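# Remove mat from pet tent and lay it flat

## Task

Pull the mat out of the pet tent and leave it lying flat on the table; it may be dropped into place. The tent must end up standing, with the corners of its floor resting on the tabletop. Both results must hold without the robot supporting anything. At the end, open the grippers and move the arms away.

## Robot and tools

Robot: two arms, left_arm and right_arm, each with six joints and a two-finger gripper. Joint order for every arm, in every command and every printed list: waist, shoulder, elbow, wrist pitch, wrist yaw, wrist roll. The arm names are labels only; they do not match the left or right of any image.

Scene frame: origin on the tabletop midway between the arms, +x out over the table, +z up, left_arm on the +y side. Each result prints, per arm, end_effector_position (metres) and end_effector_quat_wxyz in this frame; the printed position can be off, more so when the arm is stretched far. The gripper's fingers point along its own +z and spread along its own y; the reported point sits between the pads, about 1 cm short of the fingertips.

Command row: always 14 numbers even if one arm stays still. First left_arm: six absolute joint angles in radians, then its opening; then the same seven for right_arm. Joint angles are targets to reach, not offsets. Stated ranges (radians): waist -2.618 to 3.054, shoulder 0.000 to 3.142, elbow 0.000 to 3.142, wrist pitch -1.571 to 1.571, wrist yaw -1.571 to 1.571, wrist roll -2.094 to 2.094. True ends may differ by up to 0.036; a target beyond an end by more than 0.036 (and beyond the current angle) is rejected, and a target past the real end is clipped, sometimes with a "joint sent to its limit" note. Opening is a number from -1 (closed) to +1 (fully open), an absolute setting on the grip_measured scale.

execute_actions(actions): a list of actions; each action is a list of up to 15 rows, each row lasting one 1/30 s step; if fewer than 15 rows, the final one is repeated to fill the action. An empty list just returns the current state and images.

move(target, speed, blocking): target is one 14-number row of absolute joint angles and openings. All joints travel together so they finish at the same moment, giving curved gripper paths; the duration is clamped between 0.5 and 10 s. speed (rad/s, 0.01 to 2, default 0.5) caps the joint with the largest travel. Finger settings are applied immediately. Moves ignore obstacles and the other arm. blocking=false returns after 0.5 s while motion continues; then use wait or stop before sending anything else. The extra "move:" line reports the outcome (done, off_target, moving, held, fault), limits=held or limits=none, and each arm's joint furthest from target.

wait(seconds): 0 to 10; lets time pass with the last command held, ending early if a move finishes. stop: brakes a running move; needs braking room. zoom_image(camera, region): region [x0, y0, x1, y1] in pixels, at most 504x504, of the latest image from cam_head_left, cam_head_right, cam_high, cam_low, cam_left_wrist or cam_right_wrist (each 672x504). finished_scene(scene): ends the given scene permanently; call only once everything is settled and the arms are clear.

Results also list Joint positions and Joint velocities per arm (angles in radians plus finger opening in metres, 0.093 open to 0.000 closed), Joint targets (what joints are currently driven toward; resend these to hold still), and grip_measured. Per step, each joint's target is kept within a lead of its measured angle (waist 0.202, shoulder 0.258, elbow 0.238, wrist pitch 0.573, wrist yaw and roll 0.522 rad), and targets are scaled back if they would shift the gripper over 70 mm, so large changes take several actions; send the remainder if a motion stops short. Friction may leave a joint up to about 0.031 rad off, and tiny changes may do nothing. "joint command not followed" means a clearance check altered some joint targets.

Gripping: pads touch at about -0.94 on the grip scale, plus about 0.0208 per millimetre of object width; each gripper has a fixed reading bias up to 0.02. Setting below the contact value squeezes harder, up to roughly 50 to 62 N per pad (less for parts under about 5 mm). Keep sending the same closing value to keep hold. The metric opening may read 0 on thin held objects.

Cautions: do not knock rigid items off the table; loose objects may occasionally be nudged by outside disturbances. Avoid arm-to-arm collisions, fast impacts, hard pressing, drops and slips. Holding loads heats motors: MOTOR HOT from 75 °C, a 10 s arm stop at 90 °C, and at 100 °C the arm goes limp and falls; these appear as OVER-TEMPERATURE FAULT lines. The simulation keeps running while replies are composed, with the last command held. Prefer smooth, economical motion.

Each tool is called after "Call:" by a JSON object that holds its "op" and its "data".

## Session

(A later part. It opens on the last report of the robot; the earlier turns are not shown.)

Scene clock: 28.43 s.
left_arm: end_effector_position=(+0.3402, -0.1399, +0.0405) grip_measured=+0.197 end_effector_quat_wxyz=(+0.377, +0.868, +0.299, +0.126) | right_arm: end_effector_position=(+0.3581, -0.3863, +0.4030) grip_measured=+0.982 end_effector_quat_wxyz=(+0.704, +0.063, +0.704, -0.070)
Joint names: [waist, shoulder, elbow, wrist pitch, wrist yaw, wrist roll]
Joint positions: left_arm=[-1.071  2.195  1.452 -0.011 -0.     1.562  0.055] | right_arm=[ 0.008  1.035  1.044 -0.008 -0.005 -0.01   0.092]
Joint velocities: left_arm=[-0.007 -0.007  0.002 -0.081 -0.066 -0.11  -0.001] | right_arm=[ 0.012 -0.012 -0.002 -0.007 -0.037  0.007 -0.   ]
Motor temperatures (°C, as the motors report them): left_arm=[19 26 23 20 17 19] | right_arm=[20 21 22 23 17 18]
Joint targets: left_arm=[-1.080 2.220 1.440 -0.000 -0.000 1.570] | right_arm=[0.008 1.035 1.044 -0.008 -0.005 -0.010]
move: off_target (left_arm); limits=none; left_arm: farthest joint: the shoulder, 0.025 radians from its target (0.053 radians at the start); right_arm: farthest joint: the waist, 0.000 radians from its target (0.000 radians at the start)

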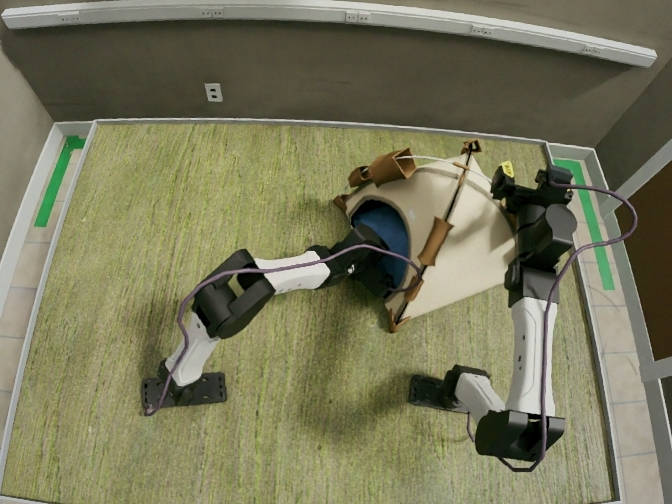

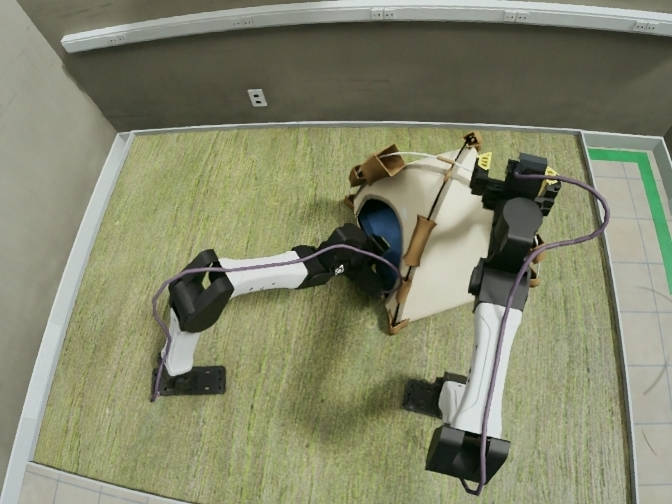

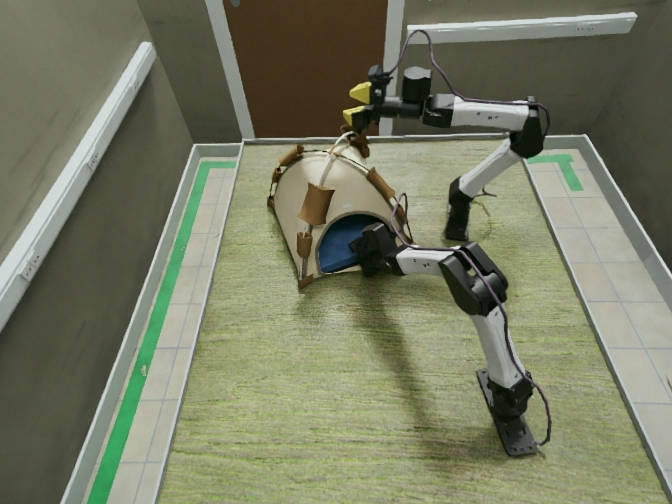

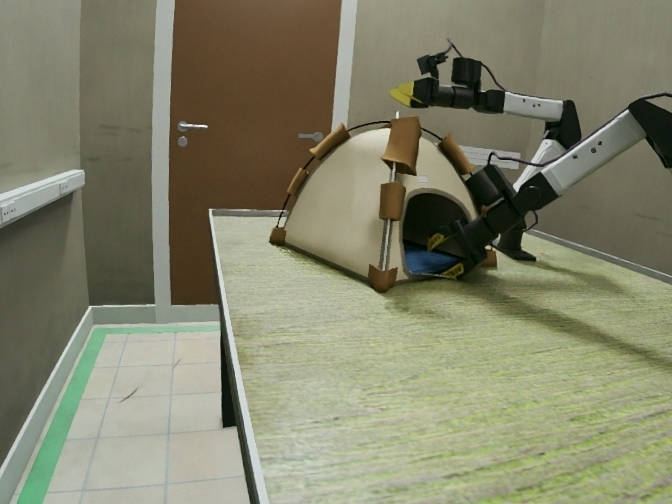

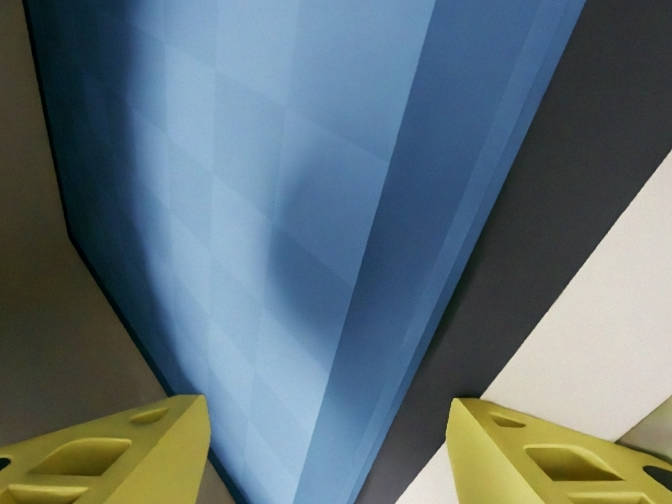

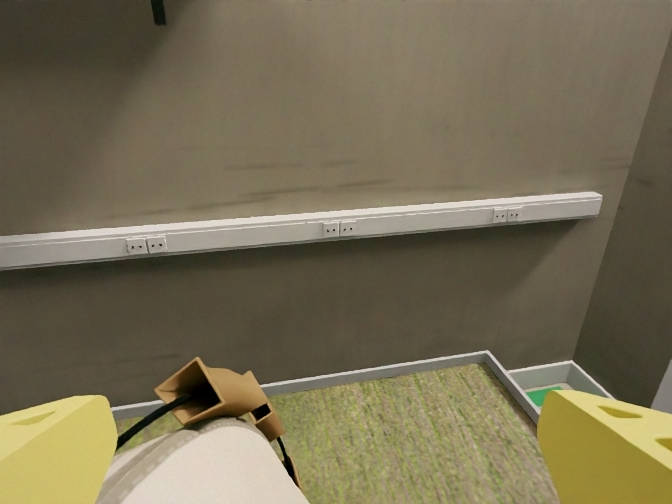

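Call:
{"op": "move", "data": {"target": [-1.08,2.31,1.63,-0.075,0,1.57,0.2,0.008,1.035,1.044,-0.008,-0.005,-0.01,1], "speed": 0.15}}

Scene clock: 30.33 s.
left_arm: end_effector_position=(+0.3593, -0.1647, +0.0435) grip_measured=+0.197 end_effector_quat_wxyz=(+0.389, +0.863, +0.296, +0.130) | right_arm: end_effector_position=(+0.3581, -0.3863, +0.4030) grip_measured=+0.982 end_effector_quat_wxyz=(+0.704, +0.063, +0.704, -0.070)
Joint names: [waist, shoulder, elbow, wrist pitch, wrist yaw, wrist roll]
Joint positions: left_arm=[-1.071  2.29   1.609 -0.045 -0.     1.564  0.055] | right_arm=[ 0.008  1.035  1.044 -0.008 -0.005 -0.01   0.092]
Joint velocities: left_arm=[-0.017 -0.002  0.002 -0.022 -0.022 -0.051  0.   ] | right_arm=[-0.007 -0.007  0.012  0.022 -0.007  0.037 -0.001]
Motor temperatures (°C, as the motors report them): left_arm=[19 27 23 20 17 19] | right_arm=[20 21 22 23 17 18]
Joint targets: left_arm=[-1.080 2.310 1.630 -0.075 -0.000 1.570] | right_arm=[0.008 1.035 1.044 -0.008 -0.005 -0.010]
move: off_target (left_arm); limits=none; left_arm: farthest joint: the wrist pitch, 0.030 radians from its target (0.064 radians at the start); right_arm: farthest joint: the waist, 0.000 radians from its target (0.000 radians at the start)

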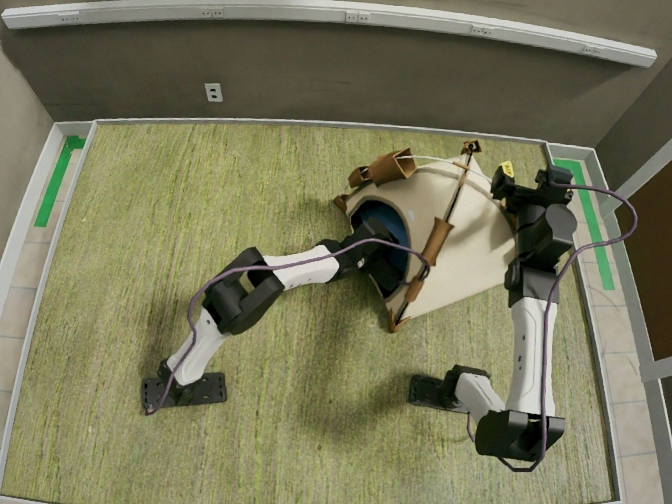

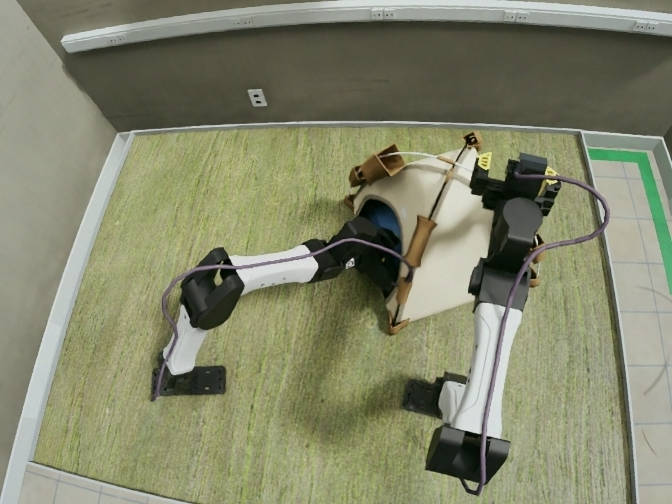

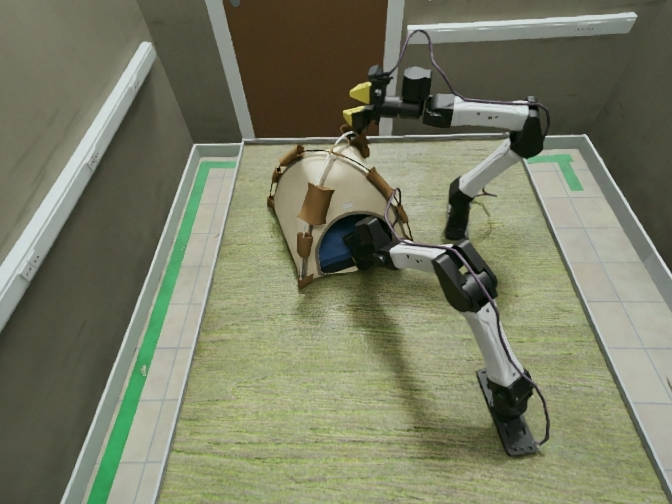

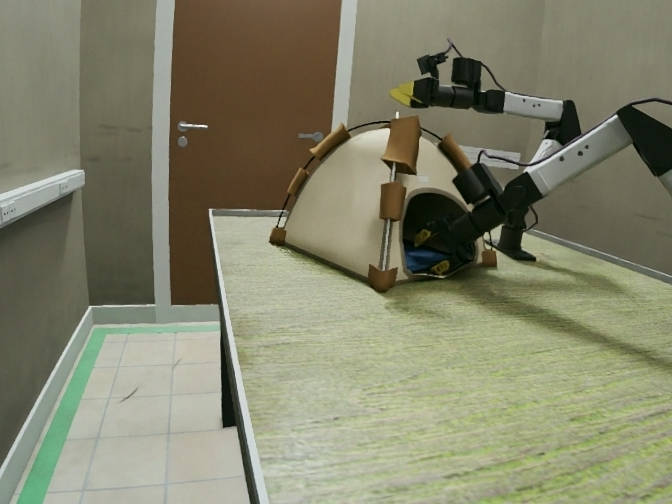

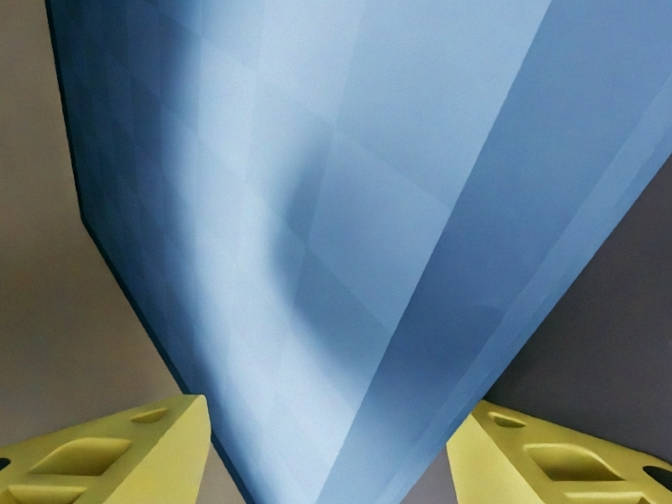

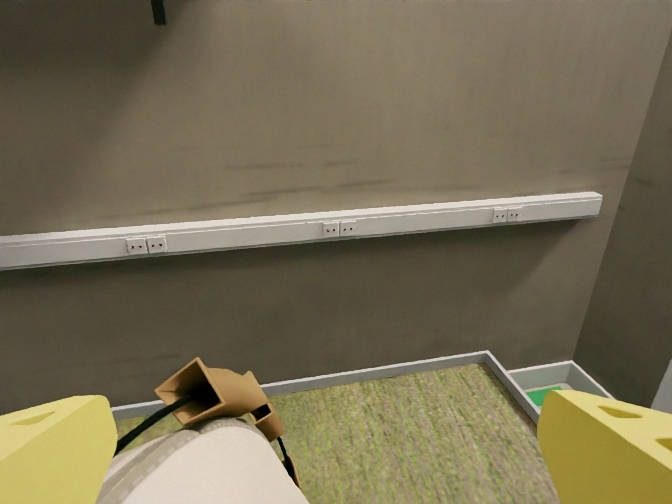

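Call:
{"op": "move", "data": {"target": [-1.08,2.42,1.80,-0.09,0,1.57,0.2,0.008,1.035,1.044,-0.008,-0.005,-0.01,1], "speed": 0.15}}

Scene clock: 32.33 s.
left_arm: end_effector_position=(+0.3797, -0.1914, +0.0460) grip_measured=+0.197 end_effector_quat_wxyz=(+0.408, +0.854, +0.293, +0.137) | right_arm: end_effector_position=(+0.3581, -0.3863, +0.4030) grip_measured=+0.982 end_effector_quat_wxyz=(+0.704, +0.063, +0.704, -0.070)
Joint names: [waist, shoulder, elbow, wrist pitch, wrist yaw, wrist roll]
Joint positions: left_arm=[-1.071  2.398  1.779 -0.062 -0.     1.564  0.055] | right_arm=[ 0.008  1.035  1.044 -0.008 -0.005 -0.01   0.092]
Joint velocities: left_arm=[ 0.012 -0.022  0.002  0.066  0.022  0.051 -0.001] | right_arm=[-0.017 -0.012  0.002 -0.037 -0.037 -0.022 -0.001]
Motor temperatures (°C, as the motors report them): left_arm=[19 27 24 20 17 19] | right_arm=[20 21 22 23 17 18]
Joint targets: left_arm=[-1.080 2.420 1.800 -0.090 0.000 1.570] | right_arm=[0.008 1.035 1.044 -0.008 -0.005 -0.010]
move: off_target (left_arm); limits=none; left_arm: farthest joint: the wrist pitch, 0.028 radians from its target (0.045 radians at the start); right_arm: farthest joint: the waist, 0.000 radians from its target (0.000 radians at the start)

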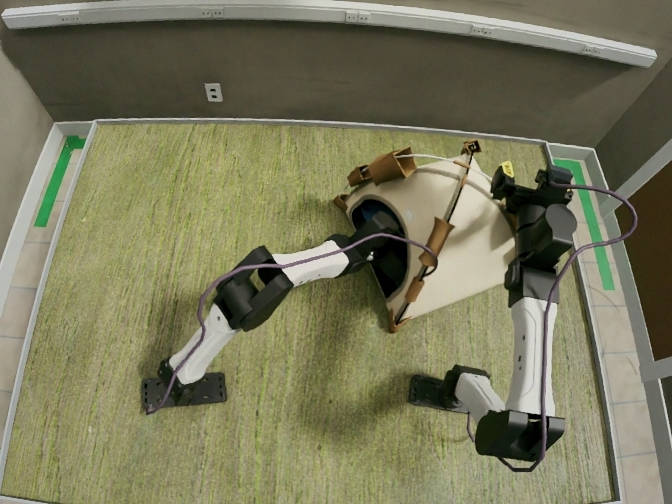

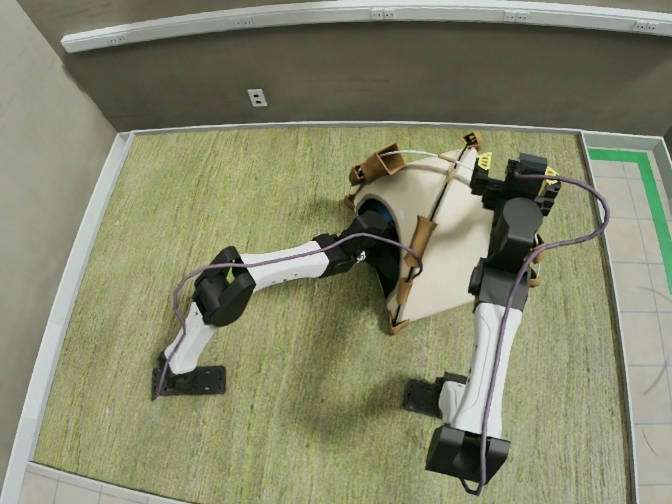

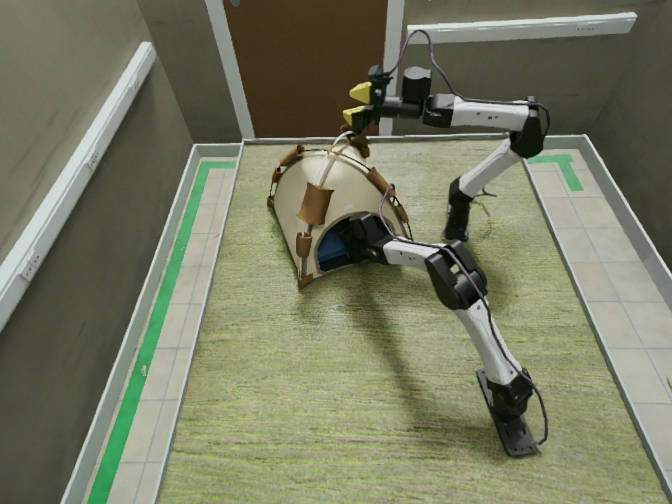

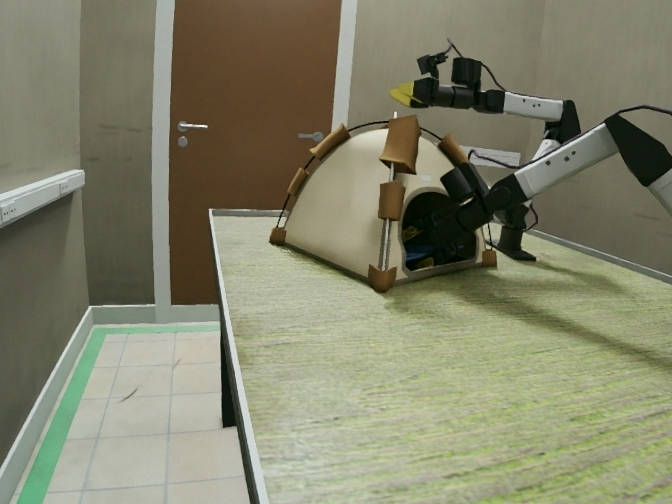

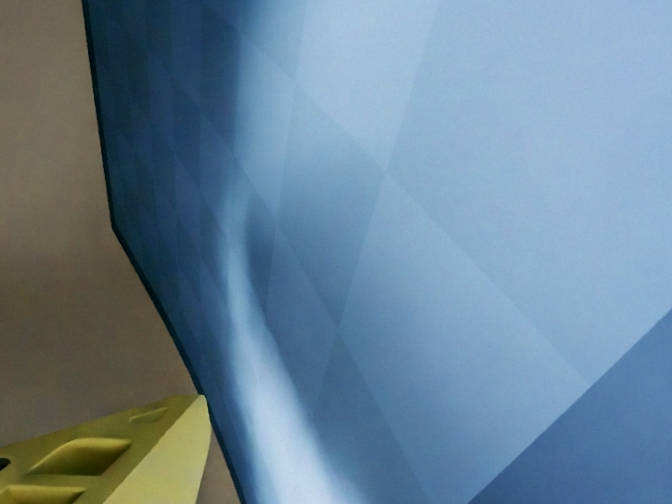

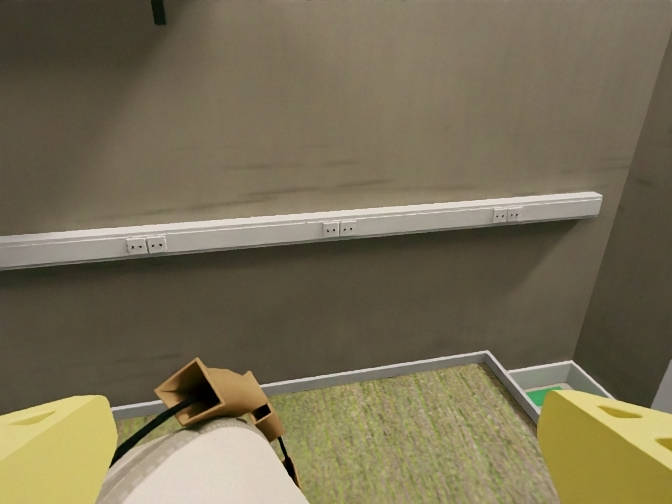

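Call:
{"op": "execute_actions", "data": {"actions": [[[-1.08,2.39,1.79,-0.06,0,1.57,-0.4,0.008,1.035,1.044,-0.008,-0.005,-0.01,1]],[[-1.08,2.38,1.79,-0.06,0,1.57,-0.9,0.008,1.035,1.044,-0.008,-0.005,-0.01,1]]]}}

Call:
{"op": "move", "data": {"target": [-1.0,1.87,0.96,0.38,0.1,1.57,-0.9,0.008,1.035,1.044,-0.008,-0.005,-0.01,1], "speed": 0.4}}

Scene clock: 34.07 s.
left_arm: end_effector_position=(+0.3795, -0.1912, +0.0457) grip_measured=-0.886 end_effector_quat_wxyz=(+0.407, +0.854, +0.293, +0.136) | right_arm: end_effector_position=(+0.3581, -0.3863, +0.4030) grip_measured=+0.982 end_effector_quat_wxyz=(+0.704, +0.063, +0.704, -0.070)
Joint names: [waist, shoulder, elbow, wrist pitch, wrist yaw, wrist roll]
Joint positions: left_arm=[-1.071  2.398  1.779 -0.064  0.     1.564  0.003] | right_arm=[ 0.008  1.035  1.044 -0.008 -0.005 -0.01   0.092]
Joint velocities: left_arm=[-0.002 -0.017 -0.002 -0.022  0.037 -0.022 -0.   ] | right_arm=[-0.012 -0.002 -0.002  0.037 -0.051  0.022 -0.   ]
Motor temperatures (°C, as the motors report them): left_arm=[19 28 24 20 17 19] | right_arm=[20 21 22 23 17 18]
Joint targets: left_arm=[-1.080 2.380 1.790 -0.060 0.000 1.570] | right_arm=[0.008 1.035 1.044 -0.008 -0.005 -0.010]

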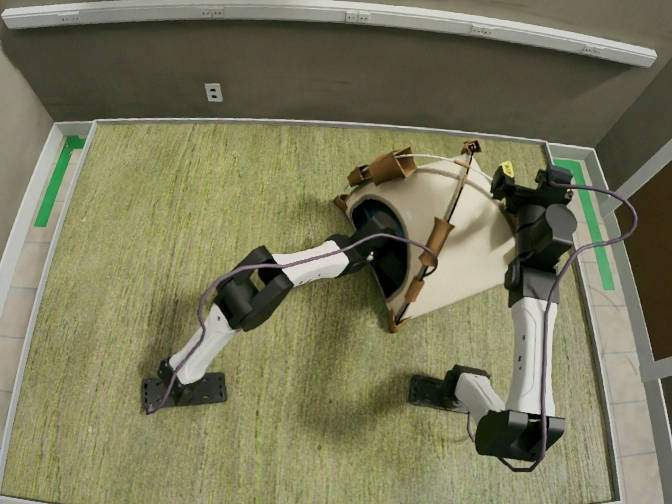

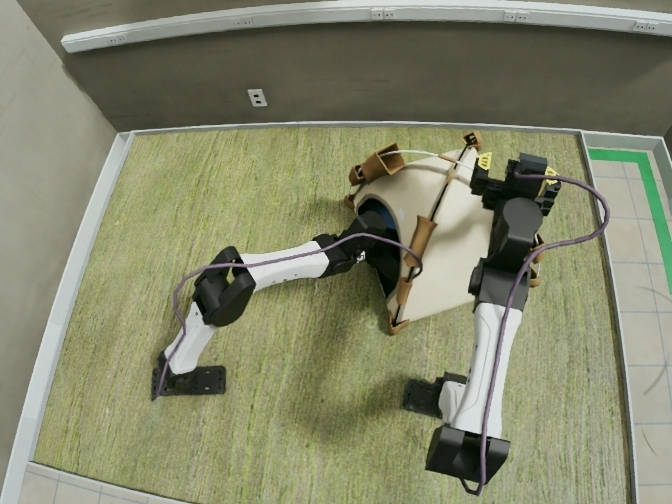

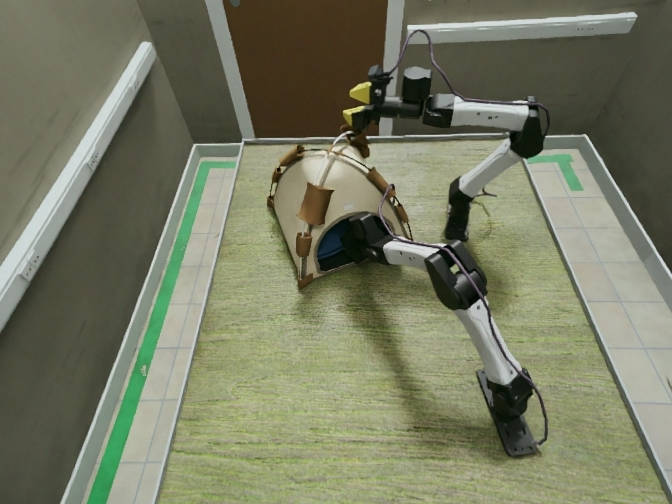

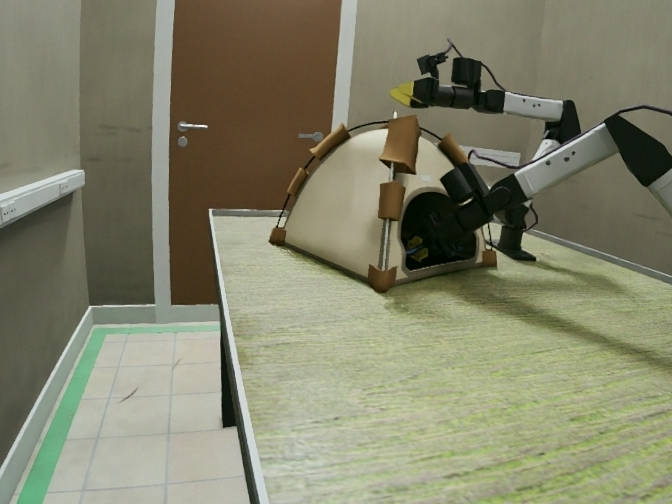

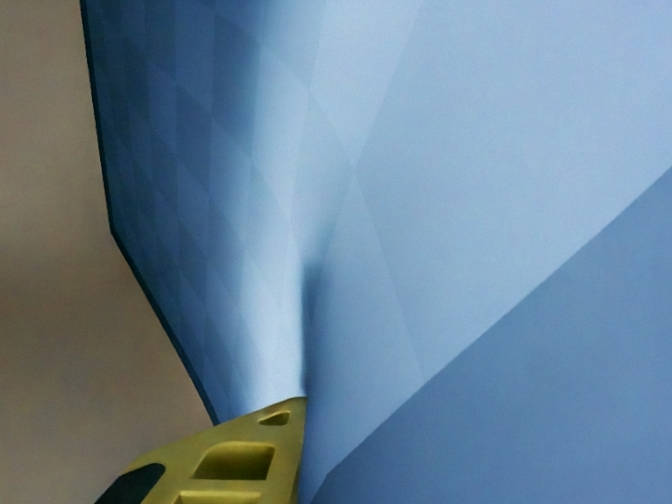

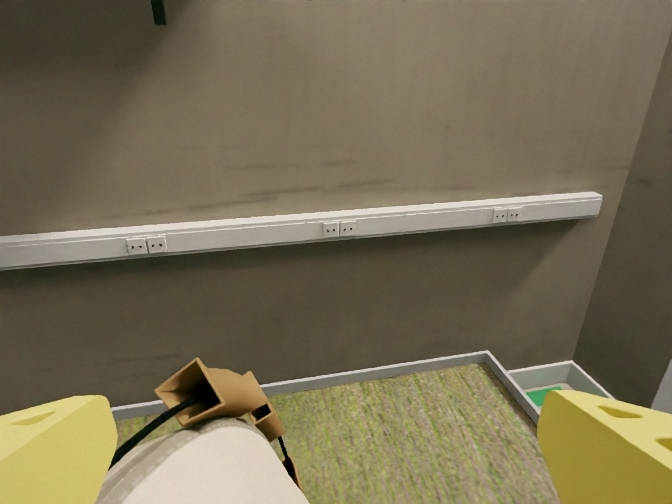

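Scene clock: 36.70 s.
left_arm: end_effector_position=(+0.3110, -0.0783, +0.0792) grip_measured=-0.886 end_effector_quat_wxyz=(+0.468, +0.826, +0.287, +0.129) | right_arm: end_effector_position=(+0.3581, -0.3863, +0.4030) grip_measured=+0.982 end_effector_quat_wxyz=(+0.704, +0.063, +0.704, -0.070)
Joint names: [waist, shoulder, elbow, wrist pitch, wrist yaw, wrist roll]
Joint positions: left_arm=[-1.012  1.89   0.981  0.35   0.093  1.564  0.003] | right_arm=[ 0.008  1.035  1.044 -0.008 -0.005 -0.01   0.092]
Joint velocities: left_arm=[ 0.002  0.007 -0.007  0.037  0.007  0.037 -0.001] | right_arm=[ 0.012  0.007 -0.002  0.037 -0.022 -0.007  0.   ]
Motor temperatures (°C, as the motors report them): left_arm=[19 29 24 21 17 19] | right_arm=[20 21 23 23 17 18]
Joint targets: left_arm=[-1.000 1.870 0.960 0.380 0.100 1.570] | right_arm=[0.008 1.035 1.044 -0.008 -0.005 -0.010]
move: off_target (left_arm); limits=none; left_arm: farthest joint: the wrist pitch, 0.030 radians from its target (0.444 radians at the start); right_arm: farthest joint: the waist, 0.000 radians from its target (0.000 radians at the start)

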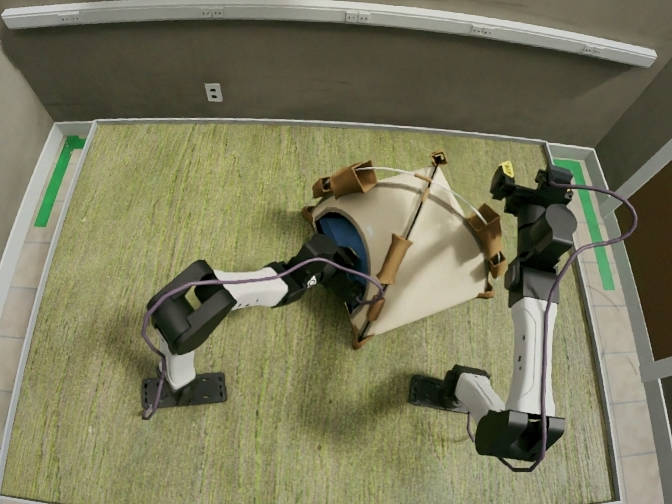

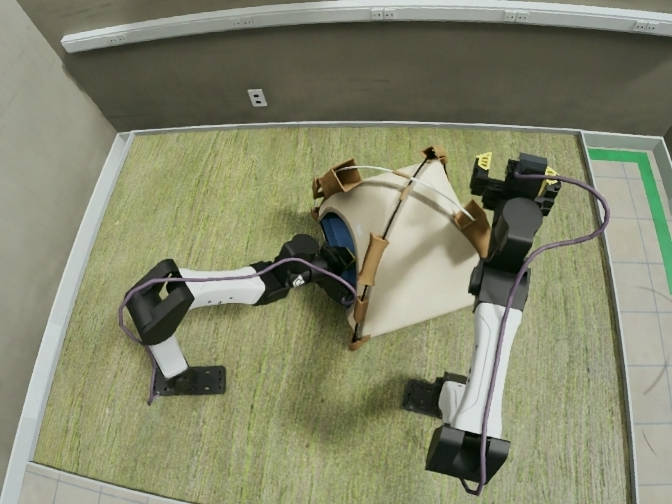

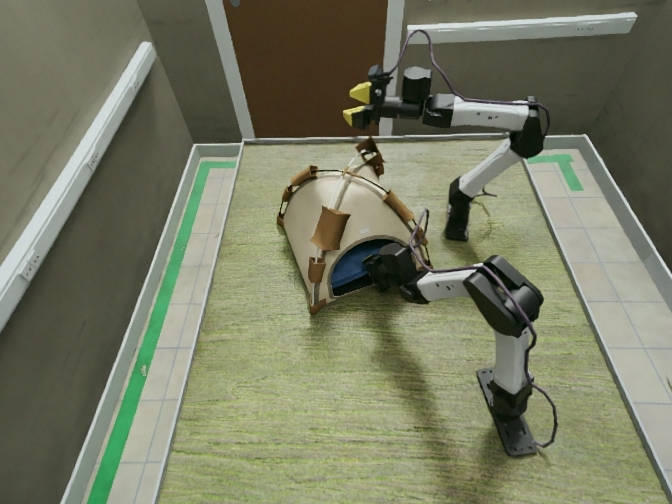

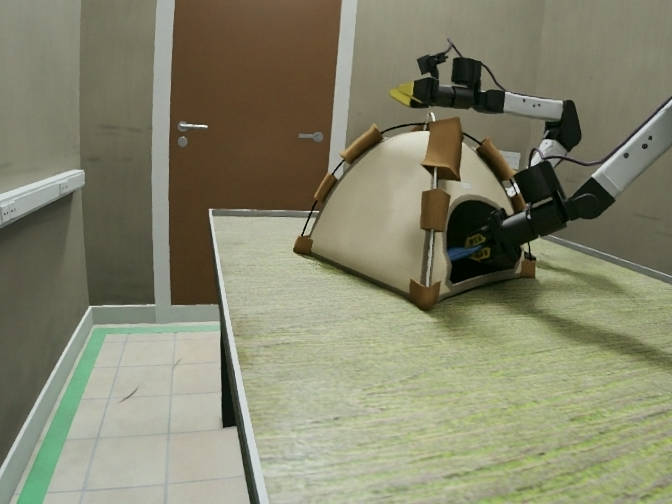

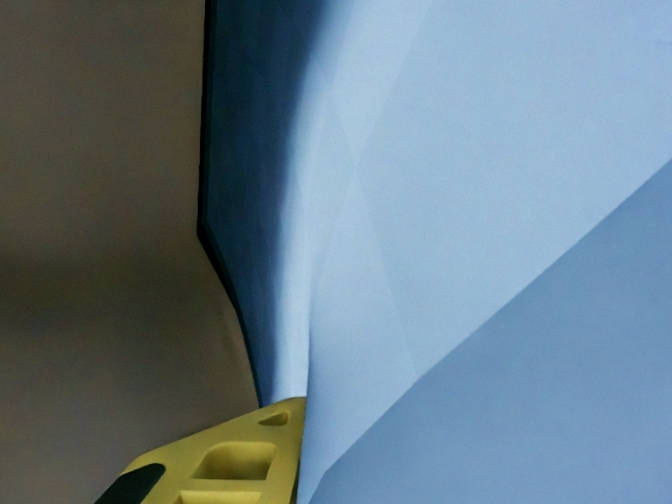

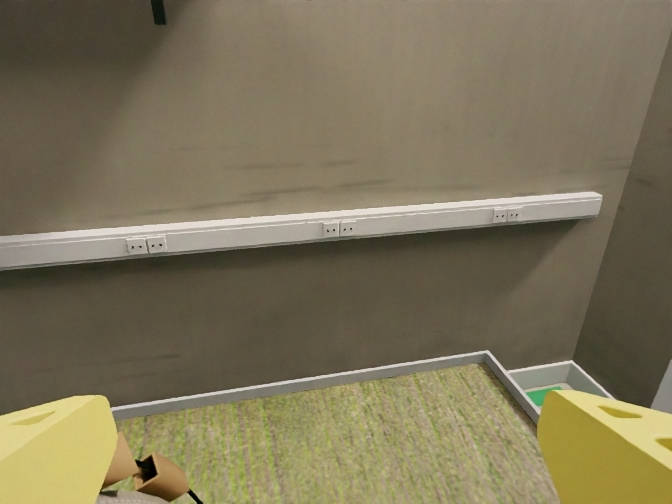

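Call:
{"op": "move", "data": {"target": [-1.0,1.87,0.96,0.38,0.1,1.57,-0.9,-0.6,1.2,1.2,-0.5,0,0.8,1], "speed": 1.2}}

Call:
{"op": "move", "data": {"target": [-1.0,1.87,0.96,0.38,0.1,1.57,-0.9,-0.4,1.6,1.3,-1.27,0,1.66,0.7], "speed": 1.2}}

Scene clock: 39.97 s.
left_arm: end_effector_position=(+0.3111, -0.0784, +0.0792) grip_measured=-0.887 end_effector_quat_wxyz=(+0.468, +0.826, +0.287, +0.129) | right_arm: end_effector_position=(+0.2574, -0.5862, +0.3031) grip_measured=+0.982 end_effector_quat_wxyz=(+0.514, +0.611, +0.601, -0.002)
Joint names: [waist, shoulder, elbow, wrist pitch, wrist yaw, wrist roll]
Joint positions: left_arm=[-1.012  1.89   0.981  0.35   0.093  1.564  0.003] | right_arm=[-0.595  1.181  1.179 -0.489  0.     0.79   0.092]
Joint velocities: left_arm=[ 0.007  0.007 -0.002 -0.11  -0.007 -0.007 -0.   ] | right_arm=[-0.002 -0.002 -0.012 -0.022  0.007 -0.037  0.002]
Motor temperatures (°C, as the motors report them): left_arm=[19 29 24 21 17 19] | right_arm=[20 21 23 24 17 18]
Joint targets: left_arm=[-1.000 1.870 0.960 0.380 0.100 1.570] | right_arm=[-0.600 1.200 1.200 -0.500 0.000 0.800]
move: off_target (left_arm, right_arm); limits=none; left_arm: farthest joint: the wrist pitch, 0.030 radians from its target (0.030 radians at the start); right_arm: farthest joint: the elbow, 0.021 radians from its target (0.156 radians at the start)

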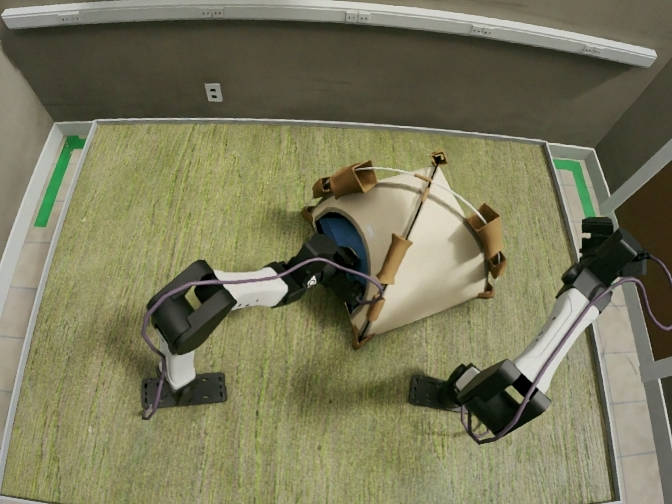

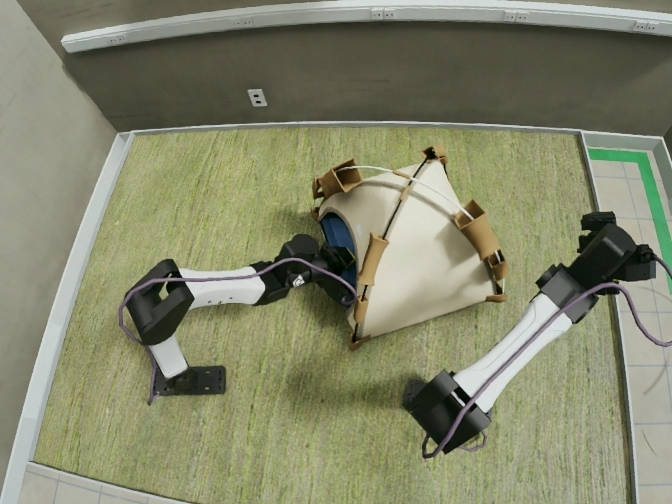

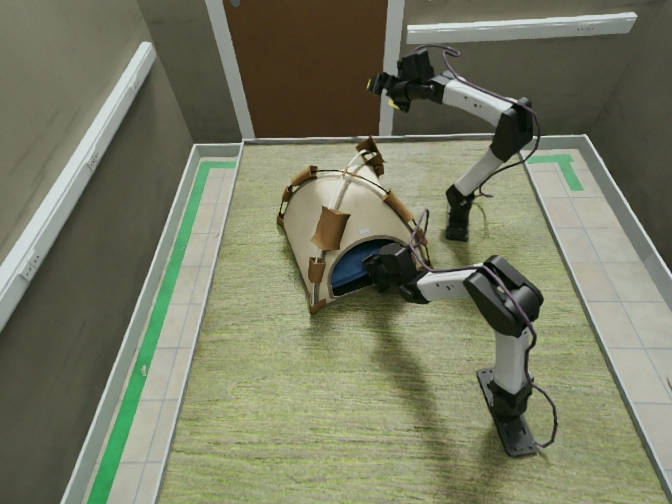

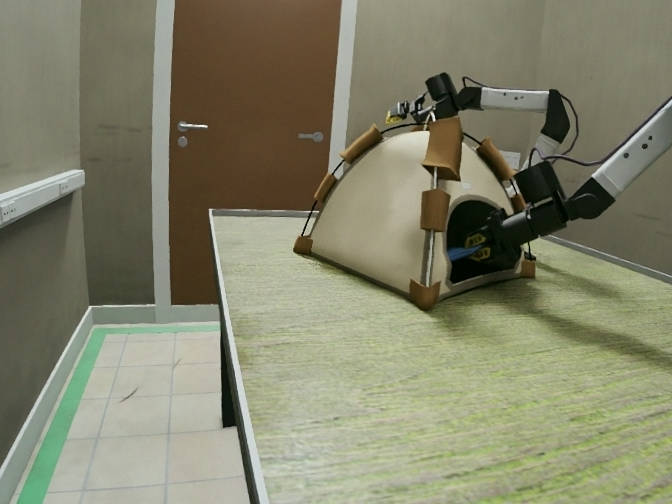

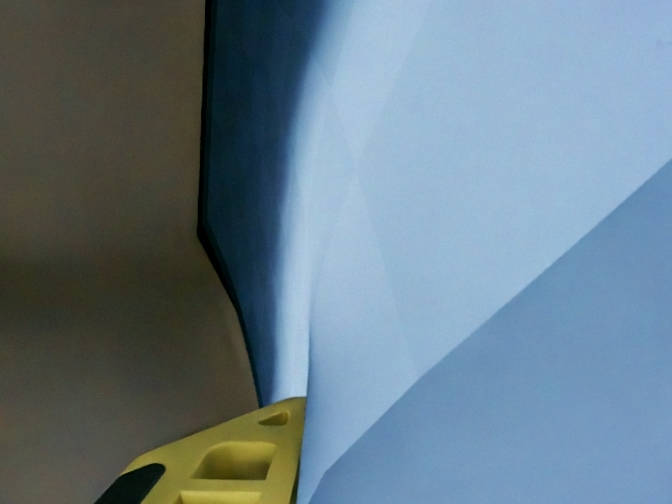

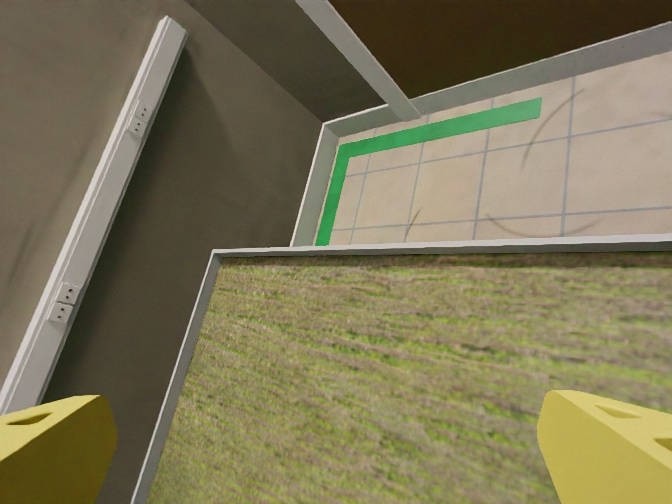

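Scene clock: 41.67 s.
left_arm: end_effector_position=(+0.3111, -0.0784, +0.0792) grip_measured=-0.887 end_effector_quat_wxyz=(+0.468, +0.826, +0.287, +0.129) | right_arm: end_effector_position=(+0.2202, -0.4738, +0.1184) grip_measured=+0.702 end_effector_quat_wxyz=(+0.003, +0.904, +0.427, +0.001)
Joint names: [waist, shoulder, elbow, wrist pitch, wrist yaw, wrist roll]
Joint positions: left_arm=[-1.012  1.89   0.981  0.35   0.093  1.564  0.003] | right_arm=[-0.406  1.586  1.28  -1.259  0.     1.65   0.079]
Joint velocities: left_arm=[-0.002  0.012 -0.002 -0.081  0.007  0.037 -0.001] | right_arm=[ 0.007 -0.022  0.002 -0.037 -0.051  0.007  0.001]
Motor temperatures (°C, as the motors report them): left_arm=[19 30 24 21 17 19] | right_arm=[20 21 23 23 17 18]
Joint targets: left_arm=[-1.000 1.870 0.960 0.380 0.100 1.570] | right_arm=[-0.400 1.600 1.300 -1.270 -0.000 1.660]
move: off_target (left_arm); limits=none; left_arm: farthest joint: the wrist pitch, 0.030 radians from its target (0.030 radians at the start); right_arm: farthest joint: the elbow, 0.020 radians from its target (0.121 radians at the start)

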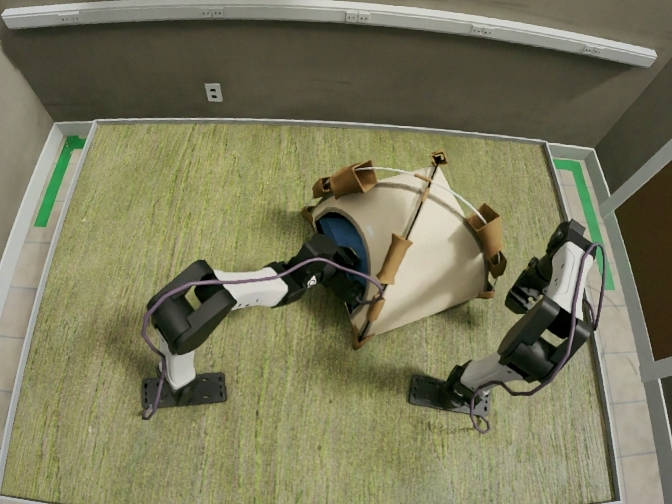

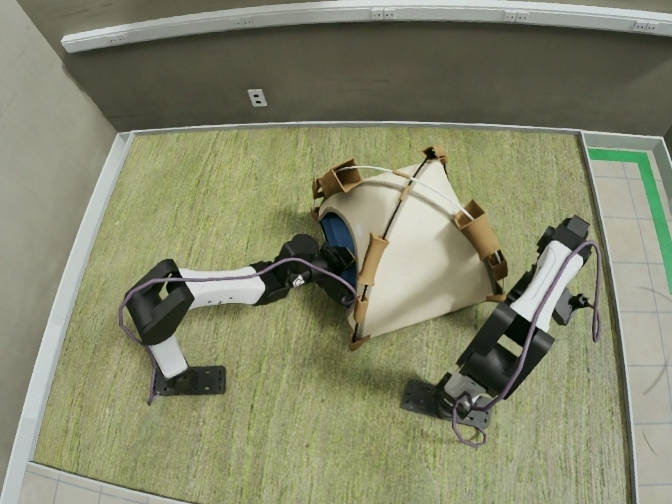

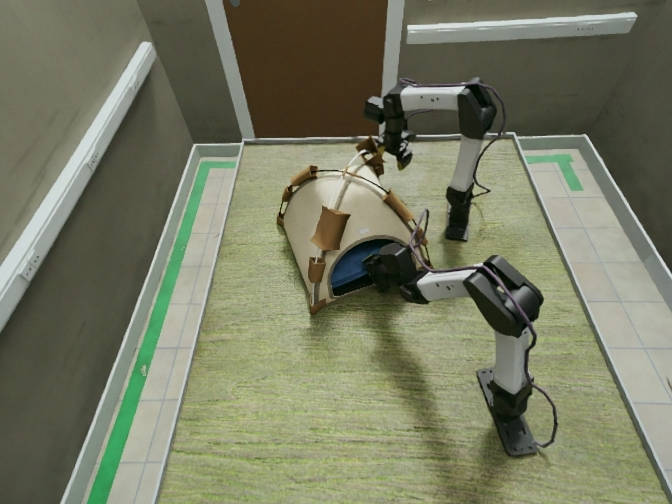

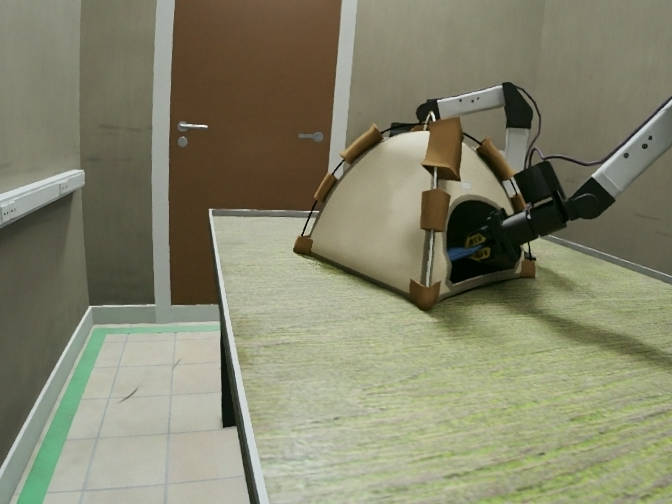

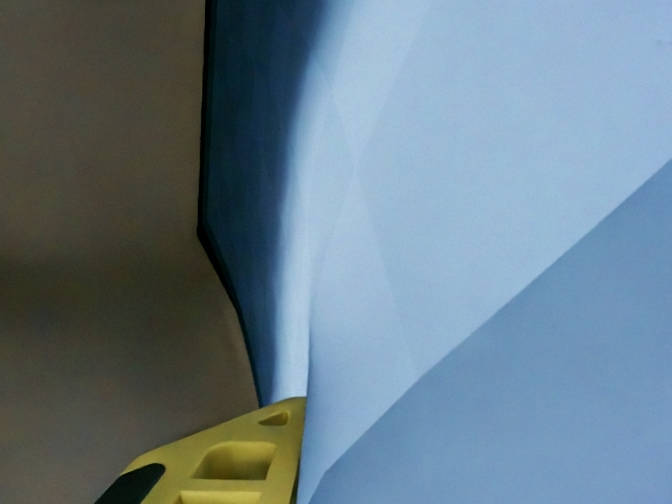

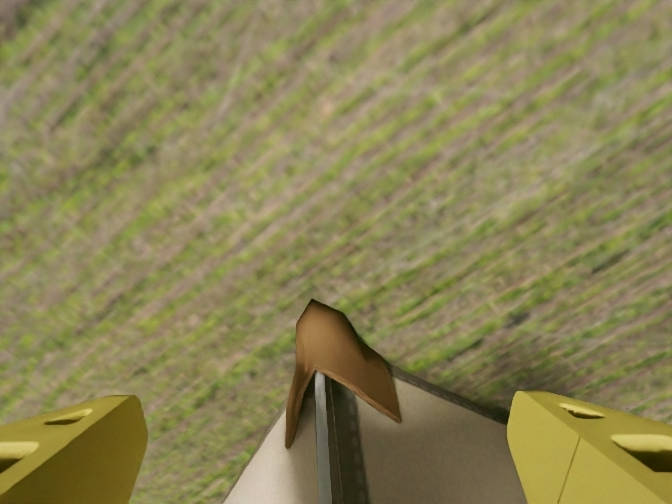

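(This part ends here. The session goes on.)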